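# Hang a hose across two wall hooks

## Task

Put the hose onto both hooks on the wall so that it rests there on its own, motionless and not touching the floor; then open the grippers and back the robot away. The job is not done if the robot is still what holds the hose up, and it fails if the robot topples or is left leaning.

## Robot and tools

ROBOT. A wheeled base with two drive wheels (no sideways motion) carries a lifting column with a tilting head and two six-joint arms, each ending in a two-finger gripper. Shoulder height S = 0.90 m + column_m. Folded, the robot measures 0.73 m long by 0.62 m wide, and its front sits 0.40 m ahead of the column.

FRAMES. Base frame: origin on the floor under the column, midway between the drive wheels; x forward, y to the left, z up. left_hand and right_hand are reported in this frame as the point where the fingers meet (tips reach 8 mm further). Their quat_wxyz maps (0,0,1) onto the finger direction; the hand's y axis runs along the opening. The odometry frame is the base frame as it stood at the start.

execute_actions(actions, cameras). actions is a list holding one action or nothing (empty = just report state and images). An action may contain:
- base: exactly one relative move, counted from where the base last measured itself. {"translate_m": d} drives straight d metres, forward positive, -3 to 3. {"rotate_rad": d} spins in place d radians, counter-clockwise (left) positive, -3.2 to 3.2.
- joints: a dictionary of absolute targets keyed by joint name (not offsets). column_m 0 to 0.8 m; head_tilt_rad -0.61 to 1.308 (positive tilts down); for each side (left_/right_): joint1_rad -2.879 to 2.879, joint2_rad 0 to 3.141, joint3_rad 0 to 3.019, joint4_rad -1.692 to 1.57, joint5_rad -1.57 to 1.57 (positive swings the hand to the robot's right), joint6_rad -2.094 to 2.094 (rolls the hand), gripper_m 0 (shut) to 0.093 (fingertip gap in metres).
- speeds: caps for this action only, translate_m 0.05 to 0.8 m/s, rotate_rad 0.1 to 1 rad/s. A base move needing over 8.667 s is rejected.
All motions in an action begin at once. Joints you omit keep pursuing earlier targets. Unknown keys or out-of-range numbers reject the whole call. cameras picks images: cam_head_left, cam_head_right, cam_left_wrist, cam_right_wrist, nav_camera, or all; [] gives none.

wait(seconds 0 to 10) lets time pass and returns state plus images. zoom_image(camera, region [x0,y0,x1,y1] in pixels, top-left origin, at most 504x504) enlarges part of that camera's latest full image. read_manual(section "licences") only returns licence text. finished_scene(scene) closes the scene irreversibly and reports success.

ARM GEOMETRY. With left_joint1 at -1.57 (right_joint1 at 1.57) and joints 5 and 6 at 0, the arm swings in a vertical plane straight ahead, 0.23 m to that side of the column. Let a = j2 - 0.35, b = 1.05 + j2 - j3, c = b - j4 (c = 1.57 means fingers pointing down). Hand ahead of column = 0.12 + 0.39 sin a + 0.38 cos b + 0.25 cos c; height = S + 0.39 cos a - 0.38 sin b - 0.25 sin c. Example: j2,j3,j4 = 0.93, 0.78, 0.14 gives 0.60 m ahead, 0.25 m under S. Expect the real hand up to ~5 cm lower and nearer the column (more under load); trust the reported hand position. Empty reach is about 1 m from the shoulder. Below 0.4 m height the base housing blocks a hand nearer than 0.45 m. Loads: about 3.2 kg close in (0.4 m ahead), 1 kg out to 0.8 m; heavy loads sag and time out. Targets within ~0.03 rad (0.08 for joints 2 and 3) of the current reading may not move the joint; touch things gently in 0.05 rad steps.

GRIPPER. Fingers 7 cm long; the body behind is 10 cm wide. To grasp, command an opening smaller than the object; off_target is then expected. A reading at least 0.002 m above the target means something is held.

RESULT LINES. base_status and joint_status: done (within tolerance; for the base, wheels turned as asked even if slipping), off_target, contact_stop (column or base only; wheel stall or load change on an arm), time_out, not_followed, limit_stop_at_motor_heat. "joint command not followed" with a cause line means a safety check held back arm targets (near the other arm, itself or the body, or an obstacle); back the moved joints off by at least 0.05 rad or drive away. on_its_own lists uncommanded behaviour; "held at" is a held target. motor_effort lists left_wheel and right_wheel in percent (bracket = peak). wheel_motors_off = 1 after about 3 s of hard base pushing (motors off 2 s). base_odometry counts wheel turns only; if turned_by_wheels and turned_by_imu disagree by over ~4% and ≥0.05 rad, the base hit or slipped. base_tilt gives forward and right lean in degrees (~1 degree fixed bias). Motor temperatures lists each arm's joints; MOTOR HOT appears from 85 °C, and at 100 °C an OVER-TEMPERATURE FAULT drops that arm.

COLUMN. Descending stops with contact_stop when an arm's load changes (a touch-down); it may sink 0.15 to 0.2 m more first, and then refuses to go down until raised 0.2 m. If caught under something overhead, drive out before lifting.

CAMERAS. Head cameras sit 0.91 to 1.03 m + column_m up, looking ahead, pitched down by about head_tilt_rad. Wrist cameras look along the fingers, tilted 0.62 rad toward the hand's +x; with fingers down and arm forward they view down and back toward the robot. nav_camera is at the base front, 0.23 m up, looking ahead.

AVOID. Arms striking or pressing each other (can end the run); an arm left pushing against something (it overheats; resend its reported joint positions to relax it); the base shoving an obstacle (drive 0.05 m back after a stall); dropping or slamming the hose; tipping the robot. Release the hose and back away before finishing.

Each tool is called as name([rows], argument=value, ...), one row to a line, values as JSON.

## Session

execute_actions([
  {"joints":{"head_tilt_rad":0.3}},
])

Scene clock: 0.87 s.
Motor temperatures (°C, as the motors report them): left_arm=[22 24 22 24 26 26] | right_arm=[24 27 26 24 25 26]
base_odometry: x=+0.000 y=+0.000 heading=+0.000 (m, m, rad; odometry frame)
turned_by_wheels: +0.000 (rad since the last result)
turned_by_imu: +0.000 (rad since the last result)
base_tilt: forward=+0.3 right=+0.6 (deg)
base_status: not commanded
joint_positions: column_m=+0.556 head_tilt_rad=+0.319 left_joint1_rad=-1.570 left_joint2_rad=+0.890 left_joint3_rad=+0.419 left_joint4_rad=-0.909 left_joint5_rad=+0.021 left_joint6_rad=-0.004 left_gripper_m=+0.095 right_joint1_rad=+1.548 right_joint2_rad=+0.895 right_joint3_rad=+0.384 right_joint4_rad=-0.940 right_joint5_rad=+0.047 right_joint6_rad=-0.081 right_gripper_m=+0.095
joint_status: all done
wheel_motors_off: 0
motor_effort: left_wheel=+2(2) right_wheel=+1(2) (%)
left_hand: x=+0.1578 y=+0.2211 z=+1.2453 quat_wxyz=(+0.415, +0.007, -0.910, +0.009) (m; base frame)
right_hand: x=+0.1328 y=-0.2381 z=+1.2578 quat_wxyz=(+0.448, +0.037, -0.893, +0.009) (m; base frame)
pictures: cam_head_left, cam_head_right, cam_left_wrist, cam_right_wrist, nav_camera
Images, in order (width x height): cam_head_left 672x504, cam_head_right 672x504, cam_left_wrist 504x504, cam_right_wrist 504x504, nav_camera 672x504.

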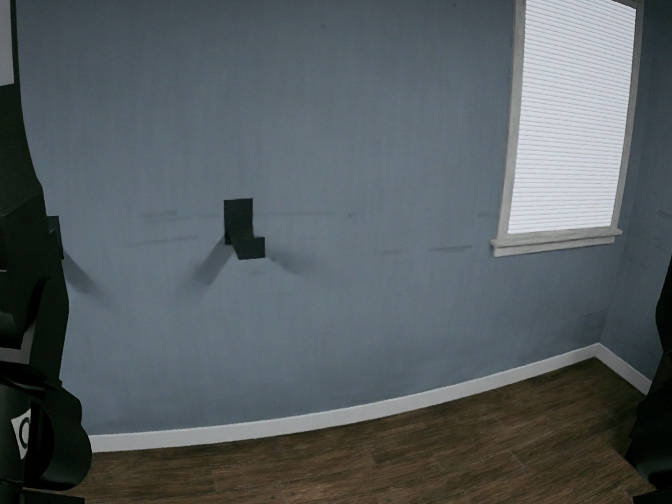

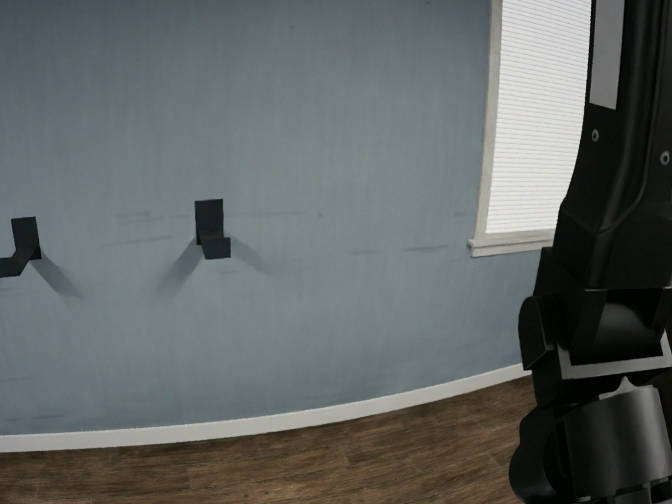

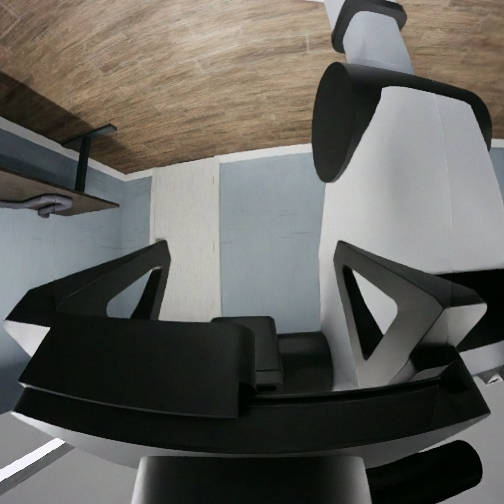

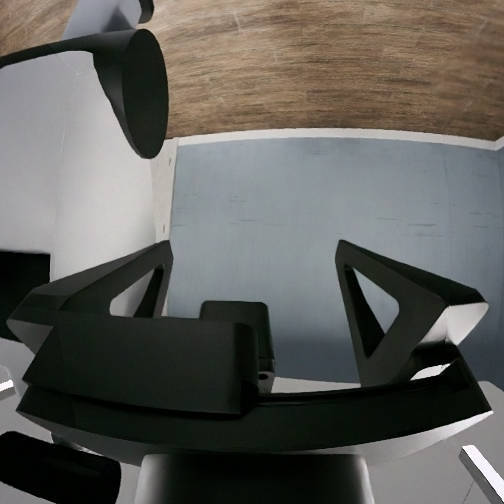

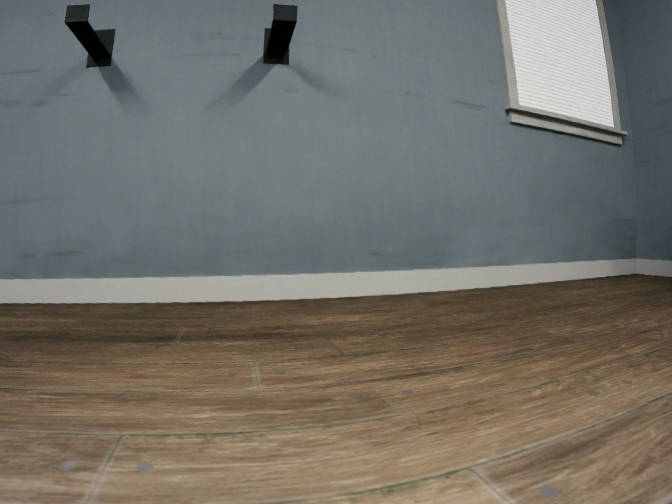

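execute_actions([
  {"base":{"rotate_rad":1.7},"joints":{"head_tilt_rad":0.45}},
], cameras=["cam_head_left","cam_head_right","nav_camera"])

Scene clock: 4.50 s.
Motor temperatures (°C, as the motors report them): left_arm=[22 24 22 24 26 26] | right_arm=[24 27 26 24 25 26]
base_odometry: x=+0.000 y=+0.000 heading=+1.699 (m, m, rad; odometry frame)
turned_by_wheels: +1.699 (rad since the last result)
turned_by_imu: +1.686 (rad since the last result)
base_tilt: forward=+0.3 right=+0.6 (deg)
base_status: done
joint_positions: column_m=+0.556 head_tilt_rad=+0.454 left_joint1_rad=-1.570 left_joint2_rad=+0.890 left_joint3_rad=+0.419 left_joint4_rad=-0.909 left_joint5_rad=+0.021 left_joint6_rad=-0.004 left_gripper_m=+0.095 right_joint1_rad=+1.548 right_joint2_rad=+0.895 right_joint3_rad=+0.384 right_joint4_rad=-0.940 right_joint5_rad=+0.047 right_joint6_rad=-0.081 right_gripper_m=+0.095
joint_status: all done
wheel_motors_off: 0
motor_effort: left_wheel=+0(35) right_wheel=-1(26) (%)
left_hand: x=+0.1578 y=+0.2211 z=+1.2453 quat_wxyz=(+0.415, +0.007, -0.910, +0.009) (m; base frame)
right_hand: x=+0.1328 y=-0.2381 z=+1.2578 quat_wxyz=(+0.448, +0.037, -0.893, +0.009) (m; base frame)
pictures: cam_head_left, cam_head_right, nav_camera
Images, in order (width x height): cam_head_left 672x504, cam_head_right 672x504, nav_camera 672x504.

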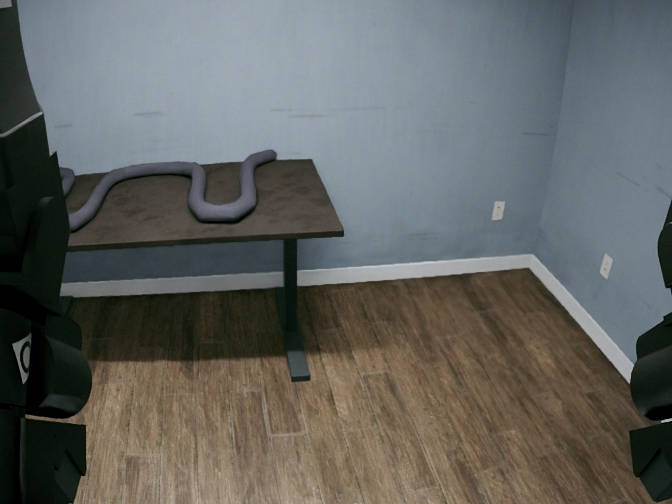

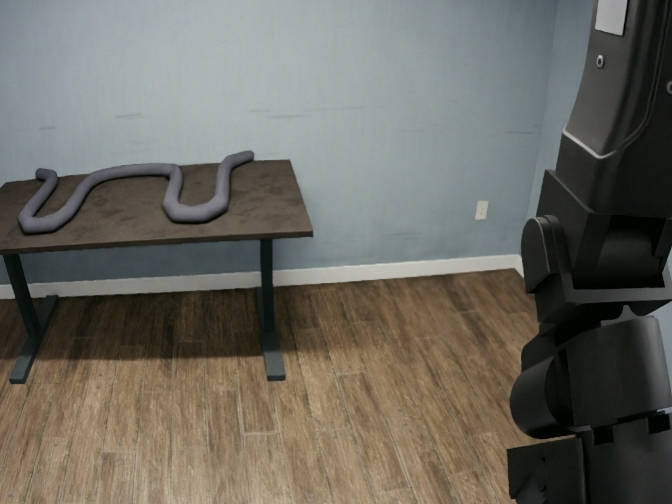

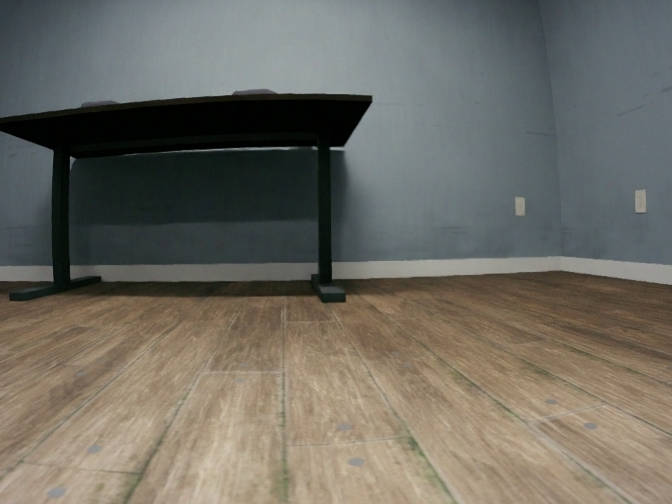

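execute_actions([
  {"base":{"rotate_rad":0.6},"joints":{"left_joint1_rad":-1.5,"left_joint2_rad":0.93,"left_joint3_rad":0.78,"left_joint4_rad":-0.37,"left_joint6_rad":0,"right_joint1_rad":1.5,"right_joint2_rad":0.93,"right_joint3_rad":0.78,"right_joint4_rad":-0.37,"right_joint6_rad":0,"head_tilt_rad":0.8}},
], cameras=[])

execute_actions([
  {"base":{"translate_m":1.25}},
], cameras=[])

execute_actions([
  {"base":{"rotate_rad":-0.56}},
], cameras=["cam_head_left","cam_head_right","nav_camera"])

Scene clock: 8.27 s.
Motor temperatures (°C, as the motors report them): left_arm=[22 24 22 24 26 26] | right_arm=[24 27 26 24 25 26]
base_odometry: x=+0.000 y=+0.000 heading=+2.299 (m, m, rad; odometry frame)
turned_by_wheels: +0.600 (rad since the last result)
turned_by_imu: +0.596 (rad since the last result)
base_tilt: forward=+0.3 right=+0.6 (deg)
base_status: done
joint_positions: column_m=+0.556 head_tilt_rad=+0.802 left_joint1_rad=-1.500 left_joint2_rad=+0.931 left_joint3_rad=+0.780 left_joint4_rad=-0.378 left_joint5_rad=+0.021 left_joint6_rad=-0.003 left_gripper_m=+0.095 right_joint1_rad=+1.507 right_joint2_rad=+0.928 right_joint3_rad=+0.792 right_joint4_rad=-0.372 right_joint5_rad=+0.047 right_joint6_rad=-0.013 right_gripper_m=+0.095
joint_status: all done
wheel_motors_off: 0
motor_effort: left_wheel=-1(29) right_wheel=+1(25) (%)
left_hand: x=+0.4734 y=+0.2521 z=+1.1784 quat_wxyz=(+0.003, +0.020, -1.000, -0.020) (m; base frame)
right_hand: x=+0.4830 y=-0.2615 z=+1.1820 quat_wxyz=(-0.007, -0.010, -0.999, +0.051) (m; base frame)
pictures: none
No camera images: the call's "cameras" was empty. Leave "cameras" out to get every camera's image.

Scene clock: 12.03 s.
Motor temperatures (°C, as the motors report them): left_arm=[22 24 22 24 26 26] | right_arm=[24 27 26 24 25 26]
base_odometry: x=-0.832 y=+0.933 heading=+2.299 (m, m, rad; odometry frame)
turned_by_wheels: +0.000 (rad since the last result)
turned_by_imu: -0.003 (rad since the last result)
base_tilt: forward=+0.3 right=+0.6 (deg)
base_status: done
joint_positions: column_m=+0.556 head_tilt_rad=+0.802 left_joint1_rad=-1.500 left_joint2_rad=+0.931 left_joint3_rad=+0.777 left_joint4_rad=-0.378 left_joint5_rad=+0.021 left_joint6_rad=-0.003 left_gripper_m=+0.095 right_joint1_rad=+1.507 right_joint2_rad=+0.928 right_joint3_rad=+0.787 right_joint4_rad=-0.372 right_joint5_rad=+0.047 right_joint6_rad=-0.013 right_gripper_m=+0.095
joint_status: not commanded
wheel_motors_off: 0
motor_effort: left_wheel=+0(41) right_wheel=+1(42) (%)
left_hand: x=+0.4720 y=+0.2521 z=+1.1781 quat_wxyz=(+0.004, +0.020, -1.000, -0.020) (m; base frame)
right_hand: x=+0.4799 y=-0.2615 z=+1.1812 quat_wxyz=(-0.005, -0.010, -0.999, +0.051) (m; base frame)
pictures: none
No camera images: the call's "cameras" was empty. Leave "cameras" out to get every camera's image.

Scene clock: 13.83 s.
Motor temperatures (°C, as the motors report them): left_arm=[22 24 22 24 26 26] | right_arm=[24 27 26 24 25 26]
base_odometry: x=-0.832 y=+0.933 heading=+1.740 (m, m, rad; odometry frame)
turned_by_wheels: -0.559 (rad since the last result)
turned_by_imu: -0.554 (rad since the last result)
base_tilt: forward=+0.2 right=+0.6 (deg)
base_status: done
joint_positions: column_m=+0.556 head_tilt_rad=+0.802 left_joint1_rad=-1.500 left_joint2_rad=+0.931 left_joint3_rad=+0.777 left_joint4_rad=-0.378 left_joint5_rad=+0.021 left_joint6_rad=-0.003 left_gripper_m=+0.095 right_joint1_rad=+1.507 right_joint2_rad=+0.928 right_joint3_rad=+0.787 right_joint4_rad=-0.372 right_joint5_rad=+0.047 right_joint6_rad=-0.013 right_gripper_m=+0.095
joint_status: not commanded
wheel_motors_off: 0
motor_effort: left_wheel=+0(31) right_wheel=-1(34) (%)
left_hand: x=+0.4720 y=+0.2521 z=+1.1781 quat_wxyz=(+0.004, +0.020, -1.000, -0.020) (m; base frame)
right_hand: x=+0.4799 y=-0.2615 z=+1.1812 quat_wxyz=(-0.005, -0.010, -0.999, +0.051) (m; base frame)
pictures: cam_head_left, cam_head_right, nav_camera
Images, in order (width x height): cam_head_left 672x504, cam_head_right 672x504, nav_camera 672x504.

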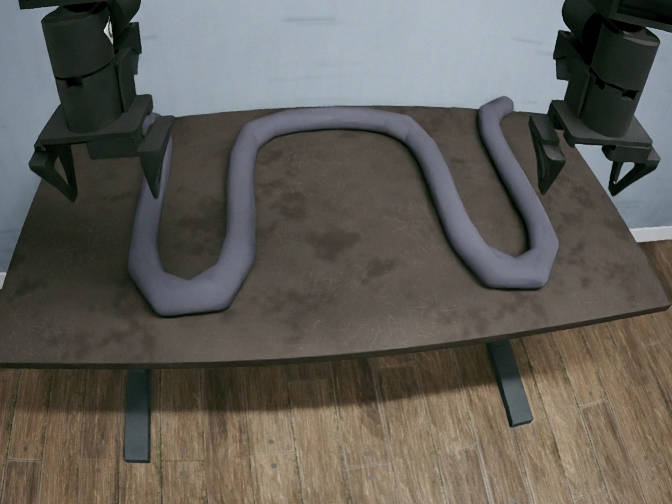

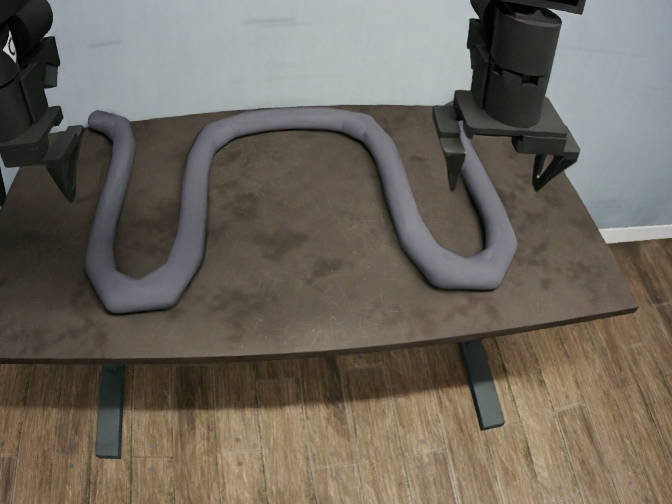

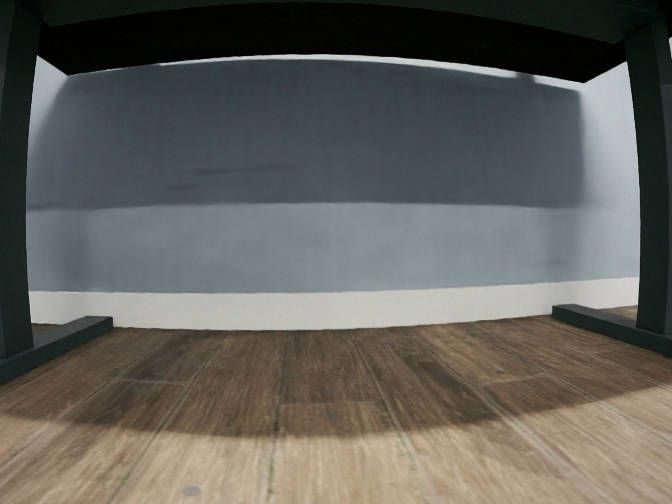

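execute_actions([
  {"base":{"translate_m":0.4},"joints":{"left_joint1_rad":-1.68,"right_joint1_rad":1.36,"right_joint6_rad":-0.35,"column_m":0.2,"head_tilt_rad":0.95}},
], cameras=["cam_head_left","cam_left_wrist","cam_right_wrist"])

Scene clock: 20.70 s.
Motor temperatures (°C, as the motors report them): left_arm=[22 24 22 24 26 26] | right_arm=[24 27 26 24 25 26]
base_odometry: x=-0.899 y=+1.327 heading=+1.739 (m, m, rad; odometry frame)
turned_by_wheels: +0.000 (rad since the last result)
turned_by_imu: -0.001 (rad since the last result)
base_tilt: forward=+0.3 right=+0.6 (deg)
base_status: done
joint_positions: column_m=+0.200 head_tilt_rad=+0.951 left_joint1_rad=-1.687 left_joint2_rad=+0.930 left_joint3_rad=+0.777 left_joint4_rad=-0.378 left_joint5_rad=+0.021 left_joint6_rad=-0.003 left_gripper_m=+0.095 right_joint1_rad=+1.356 right_joint2_rad=+0.928 right_joint3_rad=+0.786 right_joint4_rad=-0.371 right_joint5_rad=+0.047 right_joint6_rad=-0.335 right_gripper_m=+0.095
joint_status: all done
wheel_motors_off: 0
motor_effort: left_wheel=+0(47) right_wheel=+1(39) (%)
left_hand: x=+0.4708 y=+0.1697 z=+0.8243 quat_wxyz=(+0.004, -0.028, -0.998, +0.061) (m; base frame)
right_hand: x=+0.4743 y=-0.3276 z=+0.8339 quat_wxyz=(+0.015, +0.113, -0.987, +0.116) (m; base frame)
pictures: cam_head_left, cam_left_wrist, cam_right_wrist
Images, in order (width x height): cam_head_left 672x504, cam_left_wrist 504x504, cam_right_wrist 504x504.

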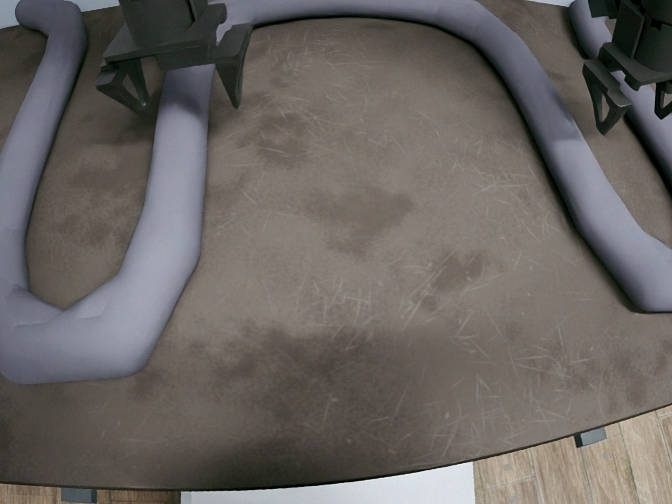

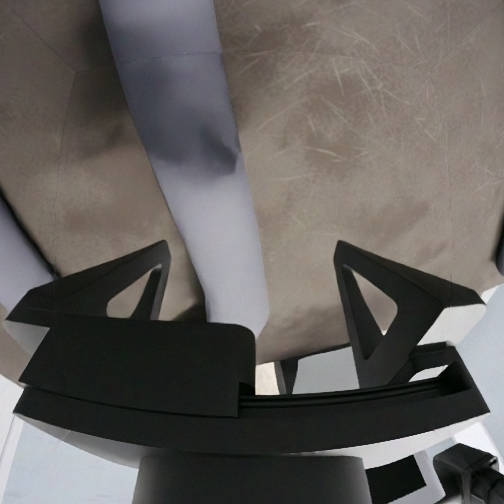

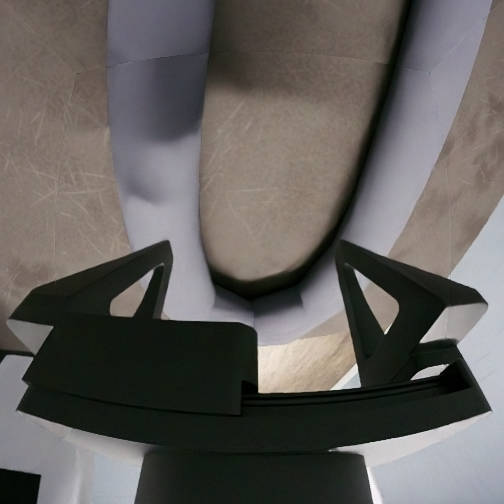

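execute_actions([
  {"base":{"translate_m":-0.08},"joints":{"left_joint1_rad":-1.62,"right_joint1_rad":1.42,"column_m":0.16}},
], cameras=["cam_head_left","cam_left_wrist","cam_right_wrist"])

Scene clock: 22.60 s.
Motor temperatures (°C, as the motors report them): left_arm=[22 24 22 24 26 26] | right_arm=[24 27 26 24 25 26]
base_odometry: x=-0.886 y=+1.248 heading=+1.740 (m, m, rad; odometry frame)
turned_by_wheels: +0.000 (rad since the last result)
turned_by_imu: +0.001 (rad since the last result)
base_tilt: forward=+0.3 right=+0.6 (deg)
base_status: done
joint_positions: column_m=+0.160 head_tilt_rad=+0.951 left_joint1_rad=-1.615 left_joint2_rad=+0.930 left_joint3_rad=+0.775 left_joint4_rad=-0.378 left_joint5_rad=+0.021 left_joint6_rad=-0.003 left_gripper_m=+0.095 right_joint1_rad=+1.415 right_joint2_rad=+0.928 right_joint3_rad=+0.784 right_joint4_rad=-0.371 right_joint5_rad=+0.047 right_joint6_rad=-0.335 right_gripper_m=+0.095
joint_status: all done
wheel_motors_off: 0
motor_effort: left_wheel=+0(36) right_wheel=+0(27) (%)
left_hand: x=+0.4707 y=+0.2016 z=+0.7816 quat_wxyz=(+0.005, -0.009, -1.000, +0.030) (m; base frame)
right_hand: x=+0.4761 y=-0.3020 z=+0.7893 quat_wxyz=(+0.011, +0.128, -0.988, +0.090) (m; base frame)
pictures: cam_head_left, cam_left_wrist, cam_right_wrist
Images, in order (width x height): cam_head_left 672x504, cam_left_wrist 504x504, cam_right_wrist 504x504.

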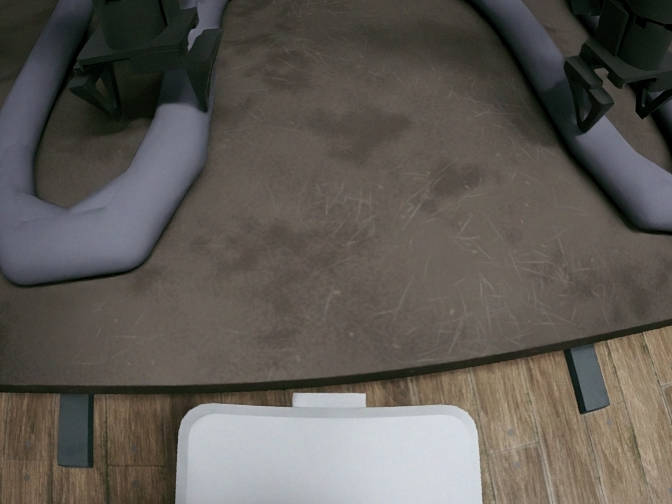

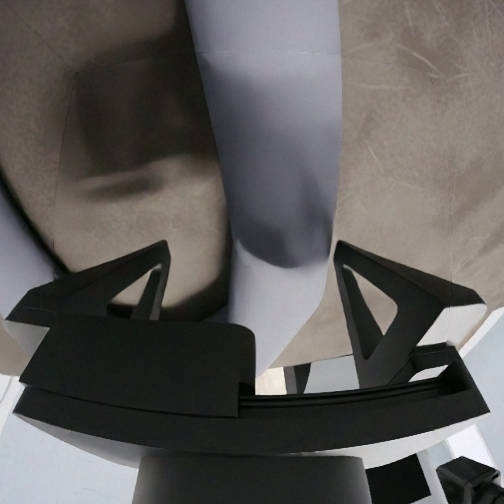

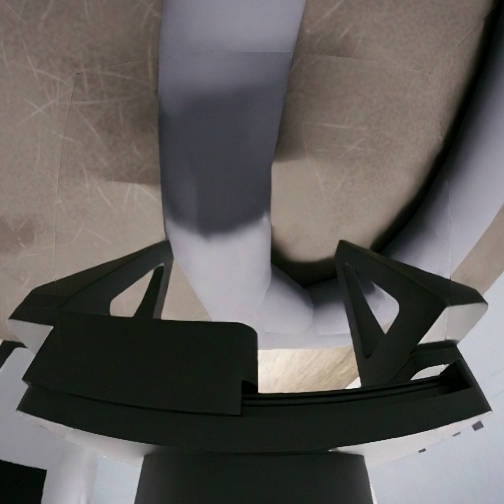

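execute_actions([
  {"joints":{"left_joint1_rad":-1.65,"right_joint1_rad":1.485}},
], cameras=[])

execute_actions([
  {"joints":{"column_m":0.12}},
], cameras=["cam_head_left","cam_left_wrist","cam_right_wrist"])

Scene clock: 24.00 s.
Motor temperatures (°C, as the motors report them): left_arm=[22 24 22 24 26 26] | right_arm=[24 27 26 24 25 26]
base_odometry: x=-0.886 y=+1.248 heading=+1.740 (m, m, rad; odometry frame)
turned_by_wheels: +0.000 (rad since the last result)
turned_by_imu: +0.000 (rad since the last result)
base_tilt: forward=+0.3 right=+0.6 (deg)
base_status: not commanded
joint_positions: column_m=+0.160 head_tilt_rad=+0.951 left_joint1_rad=-1.650 left_joint2_rad=+0.930 left_joint3_rad=+0.775 left_joint4_rad=-0.378 left_joint5_rad=+0.021 left_joint6_rad=-0.003 left_gripper_m=+0.095 right_joint1_rad=+1.481 right_joint2_rad=+0.928 right_joint3_rad=+0.784 right_joint4_rad=-0.371 right_joint5_rad=+0.047 right_joint6_rad=-0.336 right_gripper_m=+0.095
joint_status: all done
wheel_motors_off: 0
motor_effort: left_wheel=+1(1) right_wheel=+0(1) (%)
left_hand: x=+0.4702 y=+0.1863 z=+0.7825 quat_wxyz=(+0.005, -0.018, -0.999, +0.045) (m; base frame)
right_hand: x=+0.4781 y=-0.2731 z=+0.7857 quat_wxyz=(+0.006, +0.145, -0.988, +0.062) (m; base frame)
pictures: none
No camera images: the call's "cameras" was empty. Leave "cameras" out to get every camera's image.

Scene clock: 25.10 s.
Motor temperatures (°C, as the motors report them): left_arm=[22 24 22 24 26 26] | right_arm=[24 27 26 24 25 26]
base_odometry: x=-0.886 y=+1.248 heading=+1.740 (m, m, rad; odometry frame)
turned_by_wheels: +0.000 (rad since the last result)
turned_by_imu: +0.000 (rad since the last result)
base_tilt: forward=+0.3 right=+0.6 (deg)
base_status: not commanded
joint_positions: column_m=+0.120 head_tilt_rad=+0.951 left_joint1_rad=-1.650 left_joint2_rad=+0.928 left_joint3_rad=+0.775 left_joint4_rad=-0.378 left_joint5_rad=+0.021 left_joint6_rad=-0.003 left_gripper_m=+0.095 right_joint1_rad=+1.481 right_joint2_rad=+0.928 right_joint3_rad=+0.784 right_joint4_rad=-0.371 right_joint5_rad=+0.047 right_joint6_rad=-0.336 right_gripper_m=+0.095
joint_status: all done
wheel_motors_off: 0
motor_effort: left_wheel=+1(1) right_wheel=-1(1) (%)
left_hand: x=+0.4707 y=+0.1864 z=+0.7432 quat_wxyz=(+0.004, -0.018, -0.999, +0.045) (m; base frame)
right_hand: x=+0.4781 y=-0.2731 z=+0.7457 quat_wxyz=(+0.006, +0.145, -0.988, +0.062) (m; base frame)
pictures: cam_head_left, cam_left_wrist, cam_right_wrist
Images, in order (width x height): cam_head_left 672x504, cam_left_wrist 504x504, cam_right_wrist 504x504.

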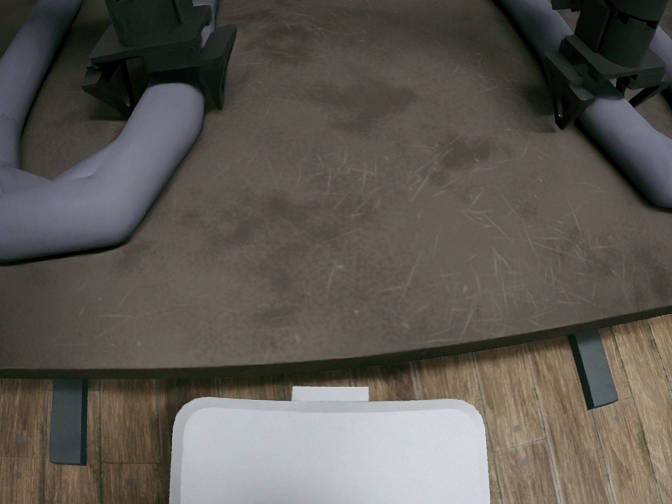

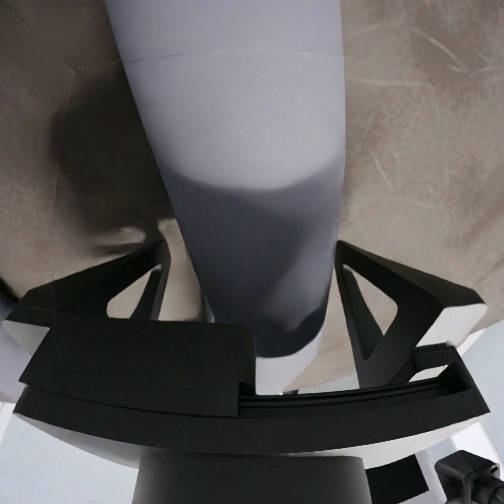

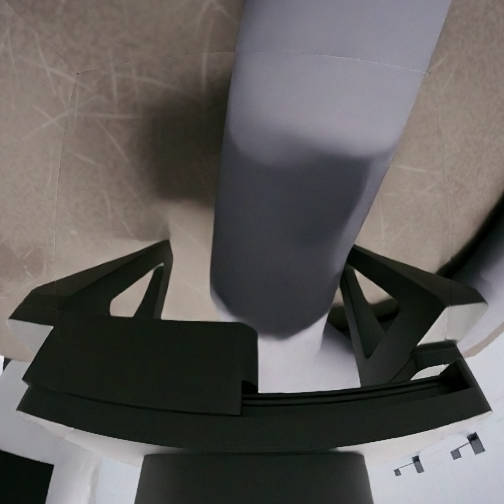

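execute_actions([
  {"joints":{"column_m":0.10,"left_gripper_m":0.02,"right_gripper_m":0.02}},
], cameras=[])

execute_actions([
  {"joints":{"column_m":0.75,"head_tilt_rad":0.7}},
], cameras=["cam_head_left"])

execute_actions([
  {"base":{"translate_m":-0.55},"speeds":{"translate_m":0.4},"joints":{"left_joint6_rad":1.5,"right_joint6_rad":-1.5,"left_joint1_rad":-1.3,"right_joint1_rad":1.3}},
], cameras=["cam_head_left"])

execute_actions([
  {"base":{"rotate_rad":-1.58},"speeds":{"rotate_rad":0.6},"joints":{"head_tilt_rad":0.5}},
], cameras=["cam_head_left","cam_head_right","nav_camera"])

Scene clock: 27.27 s.
Motor temperatures (°C, as the motors report them): left_arm=[22 24 22 24 26 26] | right_arm=[24 27 26 24 25 26]
base_odometry: x=-0.886 y=+1.248 heading=+1.740 (m, m, rad; odometry frame)
turned_by_wheels: +0.000 (rad since the last result)
turned_by_imu: +0.000 (rad since the last result)
base_tilt: forward=+0.3 right=+0.6 (deg)
base_status: not commanded
joint_positions: column_m=+0.100 head_tilt_rad=+0.951 left_joint1_rad=-1.653 left_joint2_rad=+0.874 left_joint3_rad=+0.765 left_joint4_rad=-0.397 left_joint5_rad=+0.025 left_joint6_rad=-0.003 left_gripper_m=+0.060 right_joint1_rad=+1.481 right_joint2_rad=+0.883 right_joint3_rad=+0.780 right_joint4_rad=-0.401 right_joint5_rad=+0.056 right_joint6_rad=-0.338 right_gripper_m=+0.062
joint_status: left_gripper_m off_target (ended at +0.060, target +0.020); right_gripper_m off_target (ended at +0.062, target +0.020); the others done
wheel_motors_off: 0
motor_effort: left_wheel=+5(5) right_wheel=-1(0) (%)
left_hand: x=+0.4748 y=+0.1854 z=+0.7407 quat_wxyz=(-0.008, -0.019, -0.999, +0.048) (m; base frame)
right_hand: x=+0.4801 y=-0.2736 z=+0.7410 quat_wxyz=(+0.002, +0.146, -0.987, +0.068) (m; base frame)
pictures: none
No camera images: the call's "cameras" was empty. Leave "cameras" out to get every camera's image.

Scene clock: 36.33 s.
Motor temperatures (°C, as the motors report them): left_arm=[22 24 23 24 26 26] | right_arm=[24 28 26 24 25 26]
base_odometry: x=-0.886 y=+1.248 heading=+1.740 (m, m, rad; odometry frame)
turned_by_wheels: +0.000 (rad since the last result)
turned_by_imu: +0.001 (rad since the last result)
base_tilt: forward=+0.3 right=+0.6 (deg)
base_status: not commanded
joint_positions: column_m=+0.750 head_tilt_rad=+0.716 left_joint1_rad=-1.653 left_joint2_rad=+0.935 left_joint3_rad=+0.769 left_joint4_rad=-0.380 left_joint5_rad=+0.024 left_joint6_rad=-0.003 left_gripper_m=+0.060 right_joint1_rad=+1.481 right_joint2_rad=+0.943 right_joint3_rad=+0.780 right_joint4_rad=-0.375 right_joint5_rad=+0.041 right_joint6_rad=-0.348 right_gripper_m=+0.062
joint_status: all done
wheel_motors_off: 0
motor_effort: left_wheel=+3(5) right_wheel=-2(1) (%)
left_hand: x=+0.4648 y=+0.1846 z=+1.3700 quat_wxyz=(+0.012, -0.019, -0.999, +0.047) (m; base frame)
right_hand: x=+0.4699 y=-0.2721 z=+1.3693 quat_wxyz=(+0.018, +0.150, -0.987, +0.057) (m; base frame)
pictures: cam_head_left
Images, in order (width x height): cam_head_left 672x504.

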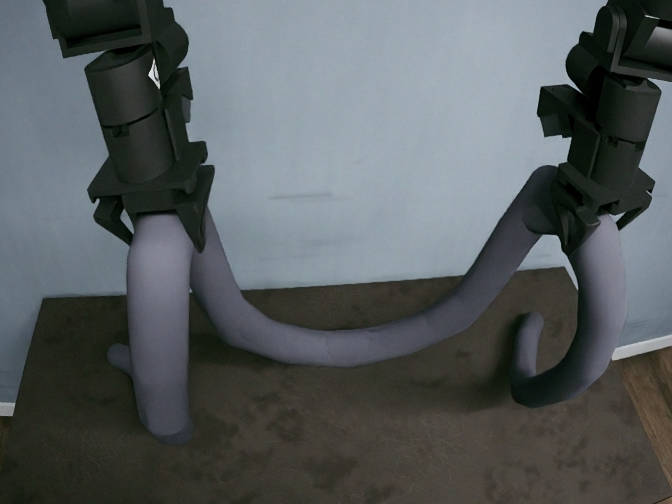

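Scene clock: 39.13 s.
Motor temperatures (°C, as the motors report them): left_arm=[22 25 23 24 26 26] | right_arm=[24 28 26 24 25 26]
base_odometry: x=-0.793 y=+0.706 heading=+1.739 (m, m, rad; odometry frame)
turned_by_wheels: -0.001 (rad since the last result)
turned_by_imu: +0.001 (rad since the last result)
base_tilt: forward=+0.3 right=+0.6 (deg)
base_status: done
joint_positions: column_m=+0.750 head_tilt_rad=+0.716 left_joint1_rad=-1.301 left_joint2_rad=+0.939 left_joint3_rad=+0.768 left_joint4_rad=-0.376 left_joint5_rad=+0.029 left_joint6_rad=+1.489 left_gripper_m=+0.059 right_joint1_rad=+1.308 right_joint2_rad=+0.945 right_joint3_rad=+0.780 right_joint4_rad=-0.374 right_joint5_rad=+0.039 right_joint6_rad=-1.490 right_gripper_m=+0.062
joint_status: all done
wheel_motors_off: 0
motor_effort: left_wheel=-1(31) right_wheel=+1(33) (%)
left_hand: x=+0.4583 y=+0.3368 z=+1.3797 quat_wxyz=(+0.076, -0.622, -0.776, -0.068) (m; base frame)
right_hand: x=+0.4622 y=-0.3471 z=+1.3811 quat_wxyz=(+0.097, +0.622, -0.772, +0.091) (m; base frame)
pictures: cam_head_left
Images, in order (width x height): cam_head_left 672x504.

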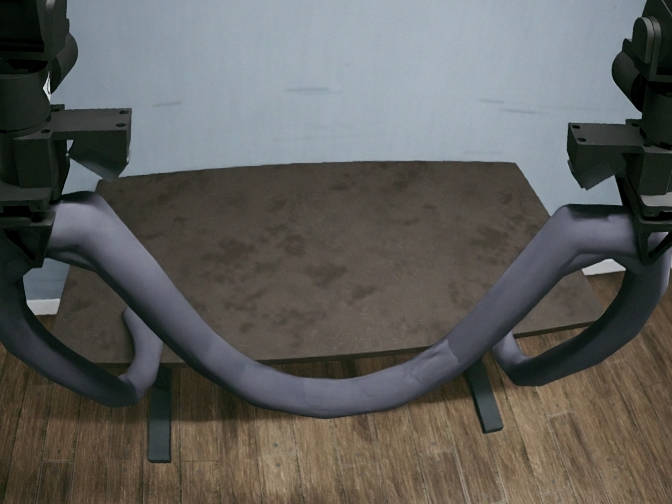

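Scene clock: 42.97 s.
Motor temperatures (°C, as the motors report them): left_arm=[22 25 23 24 26 26] | right_arm=[24 28 26 24 25 26]
base_odometry: x=-0.793 y=+0.706 heading=+0.159 (m, m, rad; odometry frame)
turned_by_wheels: -1.580 (rad since the last result)
turned_by_imu: -1.567 (rad since the last result)
base_tilt: forward=+0.3 right=+0.6 (deg)
base_status: done
joint_positions: column_m=+0.750 head_tilt_rad=+0.518 left_joint1_rad=-1.310 left_joint2_rad=+0.945 left_joint3_rad=+0.768 left_joint4_rad=-0.376 left_joint5_rad=+0.029 left_joint6_rad=+1.489 left_gripper_m=+0.059 right_joint1_rad=+1.308 right_joint2_rad=+0.951 right_joint3_rad=+0.780 right_joint4_rad=-0.374 right_joint5_rad=+0.038 right_joint6_rad=-1.490 right_gripper_m=+0.061
joint_status: all done
wheel_motors_off: 0
motor_effort: left_wheel=+1(44) right_wheel=-3(38) (%)
left_hand: x=+0.4569 y=+0.3333 z=+1.3767 quat_wxyz=(+0.076, -0.624, -0.775, -0.062) (m; base frame)
right_hand: x=+0.4606 y=-0.3472 z=+1.3792 quat_wxyz=(+0.098, +0.622, -0.772, +0.089) (m; base frame)
pictures: cam_head_left, cam_head_right, nav_camera
Images, in order (width x height): cam_head_left 672x504, cam_head_right 672x504, nav_camera 672x504.

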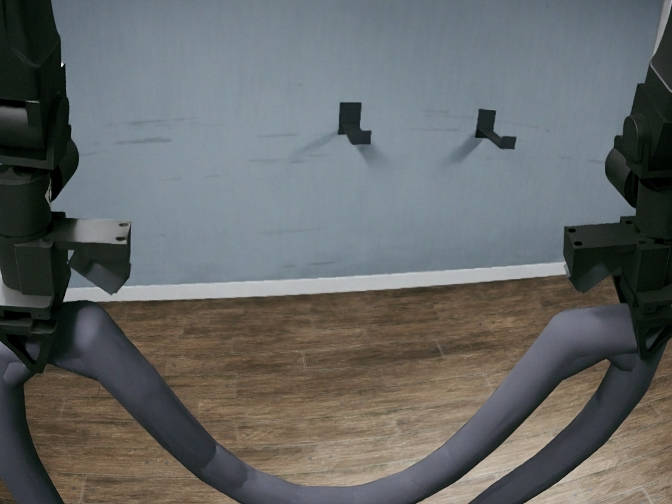

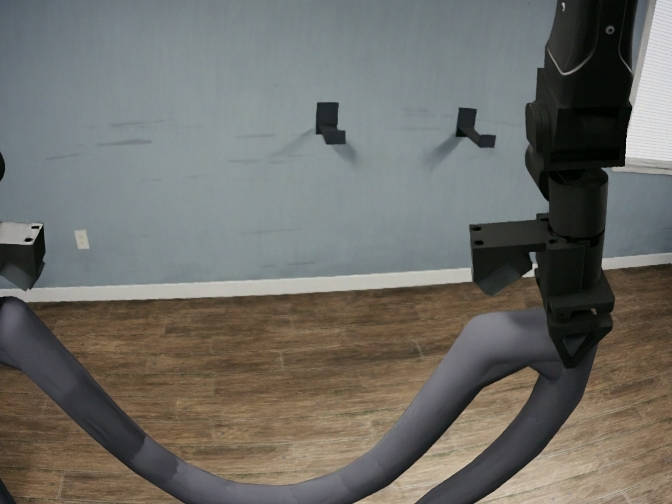

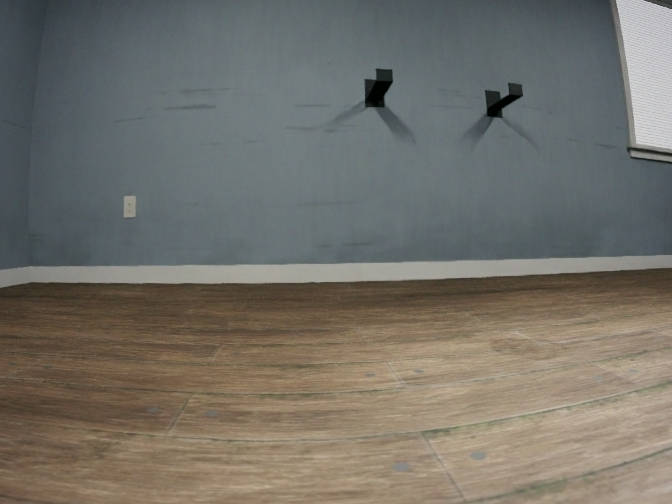

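execute_actions([
  {"base":{"rotate_rad":-0.45}},
], cameras=[])

execute_actions([
  {"base":{"translate_m":1.1,"speeds":{}},"speeds":{"translate_m":0.4}},
], cameras=[])

execute_actions([
  {"base":{"rotate_rad":0.5}},
], cameras=["cam_head_left","nav_camera"])

Scene clock: 48.17 s.
Motor temperatures (°C, as the motors report them): left_arm=[22 25 23 24 26 26] | right_arm=[24 28 26 24 25 26]
base_odometry: x=-0.793 y=+0.706 heading=-0.291 (m, m, rad; odometry frame)
turned_by_wheels: -0.450 (rad since the last result)
turned_by_imu: -0.446 (rad since the last result)
base_tilt: forward=+0.3 right=+0.6 (deg)
base_status: done
joint_positions: column_m=+0.750 head_tilt_rad=+0.518 left_joint1_rad=-1.310 left_joint2_rad=+0.945 left_joint3_rad=+0.768 left_joint4_rad=-0.376 left_joint5_rad=+0.029 left_joint6_rad=+1.489 left_gripper_m=+0.059 right_joint1_rad=+1.308 right_joint2_rad=+0.951 right_joint3_rad=+0.780 right_joint4_rad=-0.374 right_joint5_rad=+0.043 right_joint6_rad=-1.490 right_gripper_m=+0.061
joint_status: not commanded
wheel_motors_off: 0
motor_effort: left_wheel=+0(26) right_wheel=-2(26) (%)
left_hand: x=+0.4569 y=+0.3335 z=+1.3767 quat_wxyz=(+0.076, -0.624, -0.775, -0.063) (m; base frame)
right_hand: x=+0.4605 y=-0.3479 z=+1.3794 quat_wxyz=(+0.100, +0.622, -0.772, +0.090) (m; base frame)
pictures: none
No camera images: the call's "cameras" was empty. Leave "cameras" out to get every camera's image.


Scene clock: 49.90 s.
Motor temperatures (°C, as the motors report them): left_arm=[22 25 23 24 26 26] | right_arm=[24 28 26 24 25 26]
base_odometry: x=-0.793 y=+0.706 heading=+0.209 (m, m, rad; odometry frame)
turned_by_wheels: +0.500 (rad since the last result)
turned_by_imu: +0.498 (rad since the last result)
base_tilt: forward=+0.3 right=+0.5 (deg)
base_status: done
joint_positions: column_m=+0.750 head_tilt_rad=+0.518 left_joint1_rad=-1.310 left_joint2_rad=+0.945 left_joint3_rad=+0.768 left_joint4_rad=-0.376 left_joint5_rad=+0.029 left_joint6_rad=+1.489 left_gripper_m=+0.059 right_joint1_rad=+1.308 right_joint2_rad=+0.951 right_joint3_rad=+0.780 right_joint4_rad=-0.374 right_joint5_rad=+0.039 right_joint6_rad=-1.490 right_gripper_m=+0.061
joint_status: not commanded
wheel_motors_off: 0
motor_effort: left_wheel=+0(23) right_wheel=+0(20) (%)
left_hand: x=+0.4569 y=+0.3335 z=+1.3767 quat_wxyz=(+0.076, -0.624, -0.775, -0.063) (m; base frame)
right_hand: x=+0.4605 y=-0.3473 z=+1.3792 quat_wxyz=(+0.099, +0.622, -0.772, +0.089) (m; base frame)
pictures: cam_head_left, nav_camera
Images, in order (width x height): cam_head_left 672x504, nav_camera 672x504.

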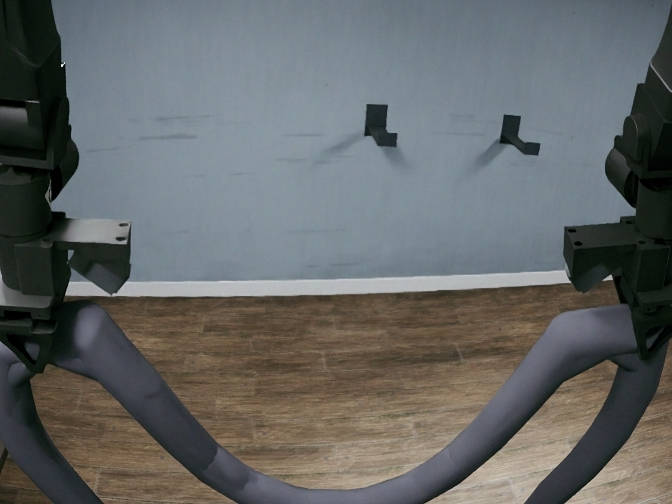

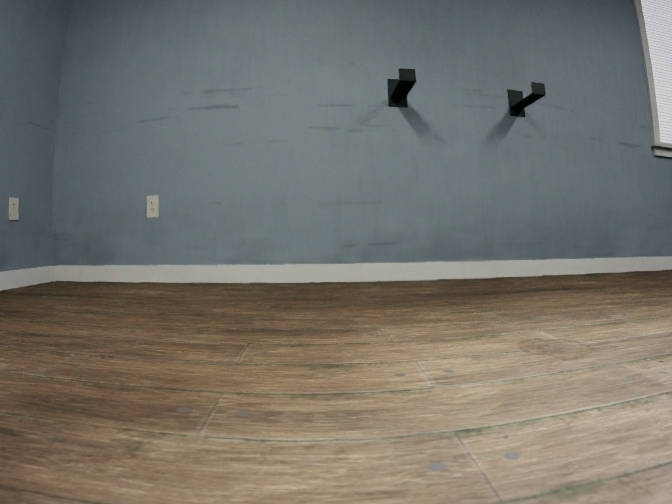

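execute_actions([
  {"base":{"rotate_rad":-0.55}},
], cameras=[])

execute_actions([
  {"base":{"translate_m":1.15},"speeds":{"translate_m":0.4}},
], cameras=[])

execute_actions([
  {"base":{"rotate_rad":0.55}},
], cameras=["cam_head_left","nav_camera"])

Scene clock: 53.00 s.
Motor temperatures (°C, as the motors report them): left_arm=[22 25 23 24 26 26] | right_arm=[24 28 26 24 25 26]
base_odometry: x=-0.793 y=+0.706 heading=-0.341 (m, m, rad; odometry frame)
turned_by_wheels: -0.550 (rad since the last result)
turned_by_imu: -0.547 (rad since the last result)
base_tilt: forward=+0.3 right=+0.6 (deg)
base_status: done
joint_positions: column_m=+0.750 head_tilt_rad=+0.518 left_joint1_rad=-1.310 left_joint2_rad=+0.945 left_joint3_rad=+0.768 left_joint4_rad=-0.376 left_joint5_rad=+0.029 left_joint6_rad=+1.490 left_gripper_m=+0.059 right_joint1_rad=+1.308 right_joint2_rad=+0.951 right_joint3_rad=+0.780 right_joint4_rad=-0.374 right_joint5_rad=+0.043 right_joint6_rad=-1.490 right_gripper_m=+0.061
joint_status: not commanded
wheel_motors_off: 0
motor_effort: left_wheel=+0(22) right_wheel=+0(24) (%)
left_hand: x=+0.4569 y=+0.3335 z=+1.3767 quat_wxyz=(+0.076, -0.624, -0.775, -0.063) (m; base frame)
right_hand: x=+0.4605 y=-0.3479 z=+1.3794 quat_wxyz=(+0.100, +0.622, -0.772, +0.090) (m; base frame)
pictures: none
No camera images: the call's "cameras" was empty. Leave "cameras" out to get every camera's image.

Scene clock: 57.30 s.
Motor temperatures (°C, as the motors report them): left_arm=[22 25 23 24 26 26] | right_arm=[24 28 26 24 25 26]
base_odometry: x=+0.291 y=+0.322 heading=-0.341 (m, m, rad; odometry frame)
turned_by_wheels: +0.000 (rad since the last result)
turned_by_imu: -0.003 (rad since the last result)
base_tilt: forward=+0.3 right=+0.6 (deg)
base_status: done
joint_positions: column_m=+0.750 head_tilt_rad=+0.518 left_joint1_rad=-1.310 left_joint2_rad=+0.947 left_joint3_rad=+0.764 left_joint4_rad=-0.376 left_joint5_rad=+0.029 left_joint6_rad=+1.490 left_gripper_m=+0.059 right_joint1_rad=+1.308 right_joint2_rad=+0.952 right_joint3_rad=+0.776 right_joint4_rad=-0.373 right_joint5_rad=+0.041 right_joint6_rad=-1.490 right_gripper_m=+0.061
joint_status: not commanded
wheel_motors_off: 0
motor_effort: left_wheel=-1(49) right_wheel=+0(35) (%)
left_hand: x=+0.4539 y=+0.3333 z=+1.3757 quat_wxyz=(+0.078, -0.624, -0.776, -0.061) (m; base frame)
right_hand: x=+0.4579 y=-0.3474 z=+1.3785 quat_wxyz=(+0.101, +0.621, -0.772, +0.088) (m; base frame)
pictures: none
No camera images: the call's "cameras" was empty. Leave "cameras" out to get every camera's image.

Scene clock: 59.10 s.
Motor temperatures (°C, as the motors report them): left_arm=[22 25 23 24 26 26] | right_arm=[24 28 26 24 25 26]
base_odometry: x=+0.291 y=+0.322 heading=+0.209 (m, m, rad; odometry frame)
turned_by_wheels: +0.550 (rad since the last result)
turned_by_imu: +0.544 (rad since the last result)
base_tilt: forward=+0.3 right=+0.6 (deg)
base_status: done
joint_positions: column_m=+0.750 head_tilt_rad=+0.518 left_joint1_rad=-1.310 left_joint2_rad=+0.947 left_joint3_rad=+0.764 left_joint4_rad=-0.376 left_joint5_rad=+0.029 left_joint6_rad=+1.490 left_gripper_m=+0.059 right_joint1_rad=+1.308 right_joint2_rad=+0.952 right_joint3_rad=+0.776 right_joint4_rad=-0.373 right_joint5_rad=+0.039 right_joint6_rad=-1.490 right_gripper_m=+0.061
joint_status: not commanded
wheel_motors_off: 0
motor_effort: left_wheel=+0(42) right_wheel=-1(23) (%)
left_hand: x=+0.4539 y=+0.3332 z=+1.3757 quat_wxyz=(+0.078, -0.624, -0.776, -0.061) (m; base frame)
right_hand: x=+0.4580 y=-0.3472 z=+1.3784 quat_wxyz=(+0.100, +0.622, -0.772, +0.087) (m; base frame)
pictures: cam_head_left, nav_camera
Images, in order (width x height): cam_head_left 672x504, nav_camera 672x504.

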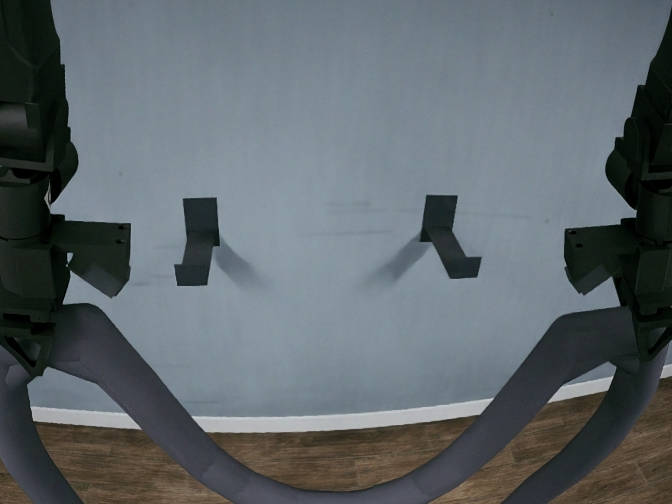

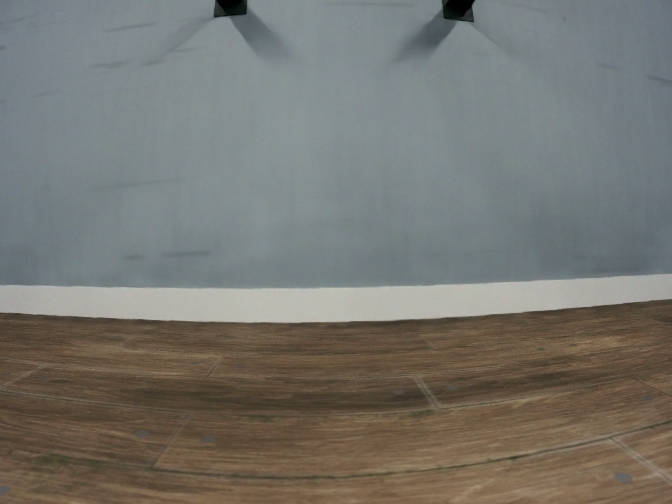

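execute_actions([
  {"base":{"rotate_rad":0.08}},
], cameras=["cam_head_left","nav_camera"])

Scene clock: 61.93 s.
Motor temperatures (°C, as the motors report them): left_arm=[22 25 23 24 26 26] | right_arm=[24 28 26 24 25 26]
base_odometry: x=+0.291 y=+0.322 heading=+0.288 (m, m, rad; odometry frame)
turned_by_wheels: +0.079 (rad since the last result)
turned_by_imu: +0.079 (rad since the last result)
base_tilt: forward=+0.3 right=+0.6 (deg)
base_status: done
joint_positions: column_m=+0.750 head_tilt_rad=+0.518 left_joint1_rad=-1.310 left_joint2_rad=+0.947 left_joint3_rad=+0.764 left_joint4_rad=-0.376 left_joint5_rad=+0.029 left_joint6_rad=+1.490 left_gripper_m=+0.059 right_joint1_rad=+1.308 right_joint2_rad=+0.952 right_joint3_rad=+0.776 right_joint4_rad=-0.373 right_joint5_rad=+0.040 right_joint6_rad=-1.490 right_gripper_m=+0.061
joint_status: not commanded
wheel_motors_off: 0
motor_effort: left_wheel=-3(30) right_wheel=+0(26) (%)
left_hand: x=+0.4539 y=+0.3332 z=+1.3757 quat_wxyz=(+0.078, -0.624, -0.776, -0.061) (m; base frame)
right_hand: x=+0.4580 y=-0.3473 z=+1.3784 quat_wxyz=(+0.100, +0.621, -0.772, +0.088) (m; base frame)
pictures: cam_head_left, nav_camera
Images, in order (width x height): cam_head_left 672x504, nav_camera 672x504.

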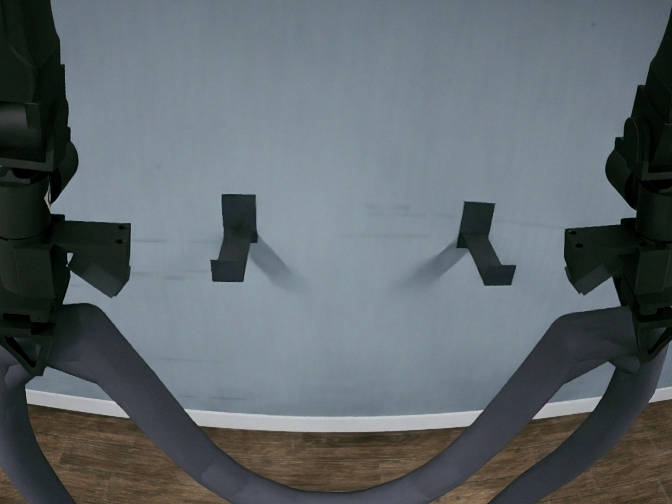

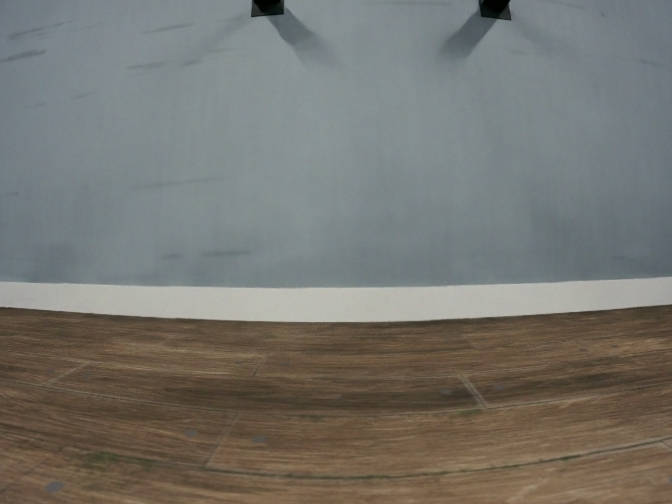

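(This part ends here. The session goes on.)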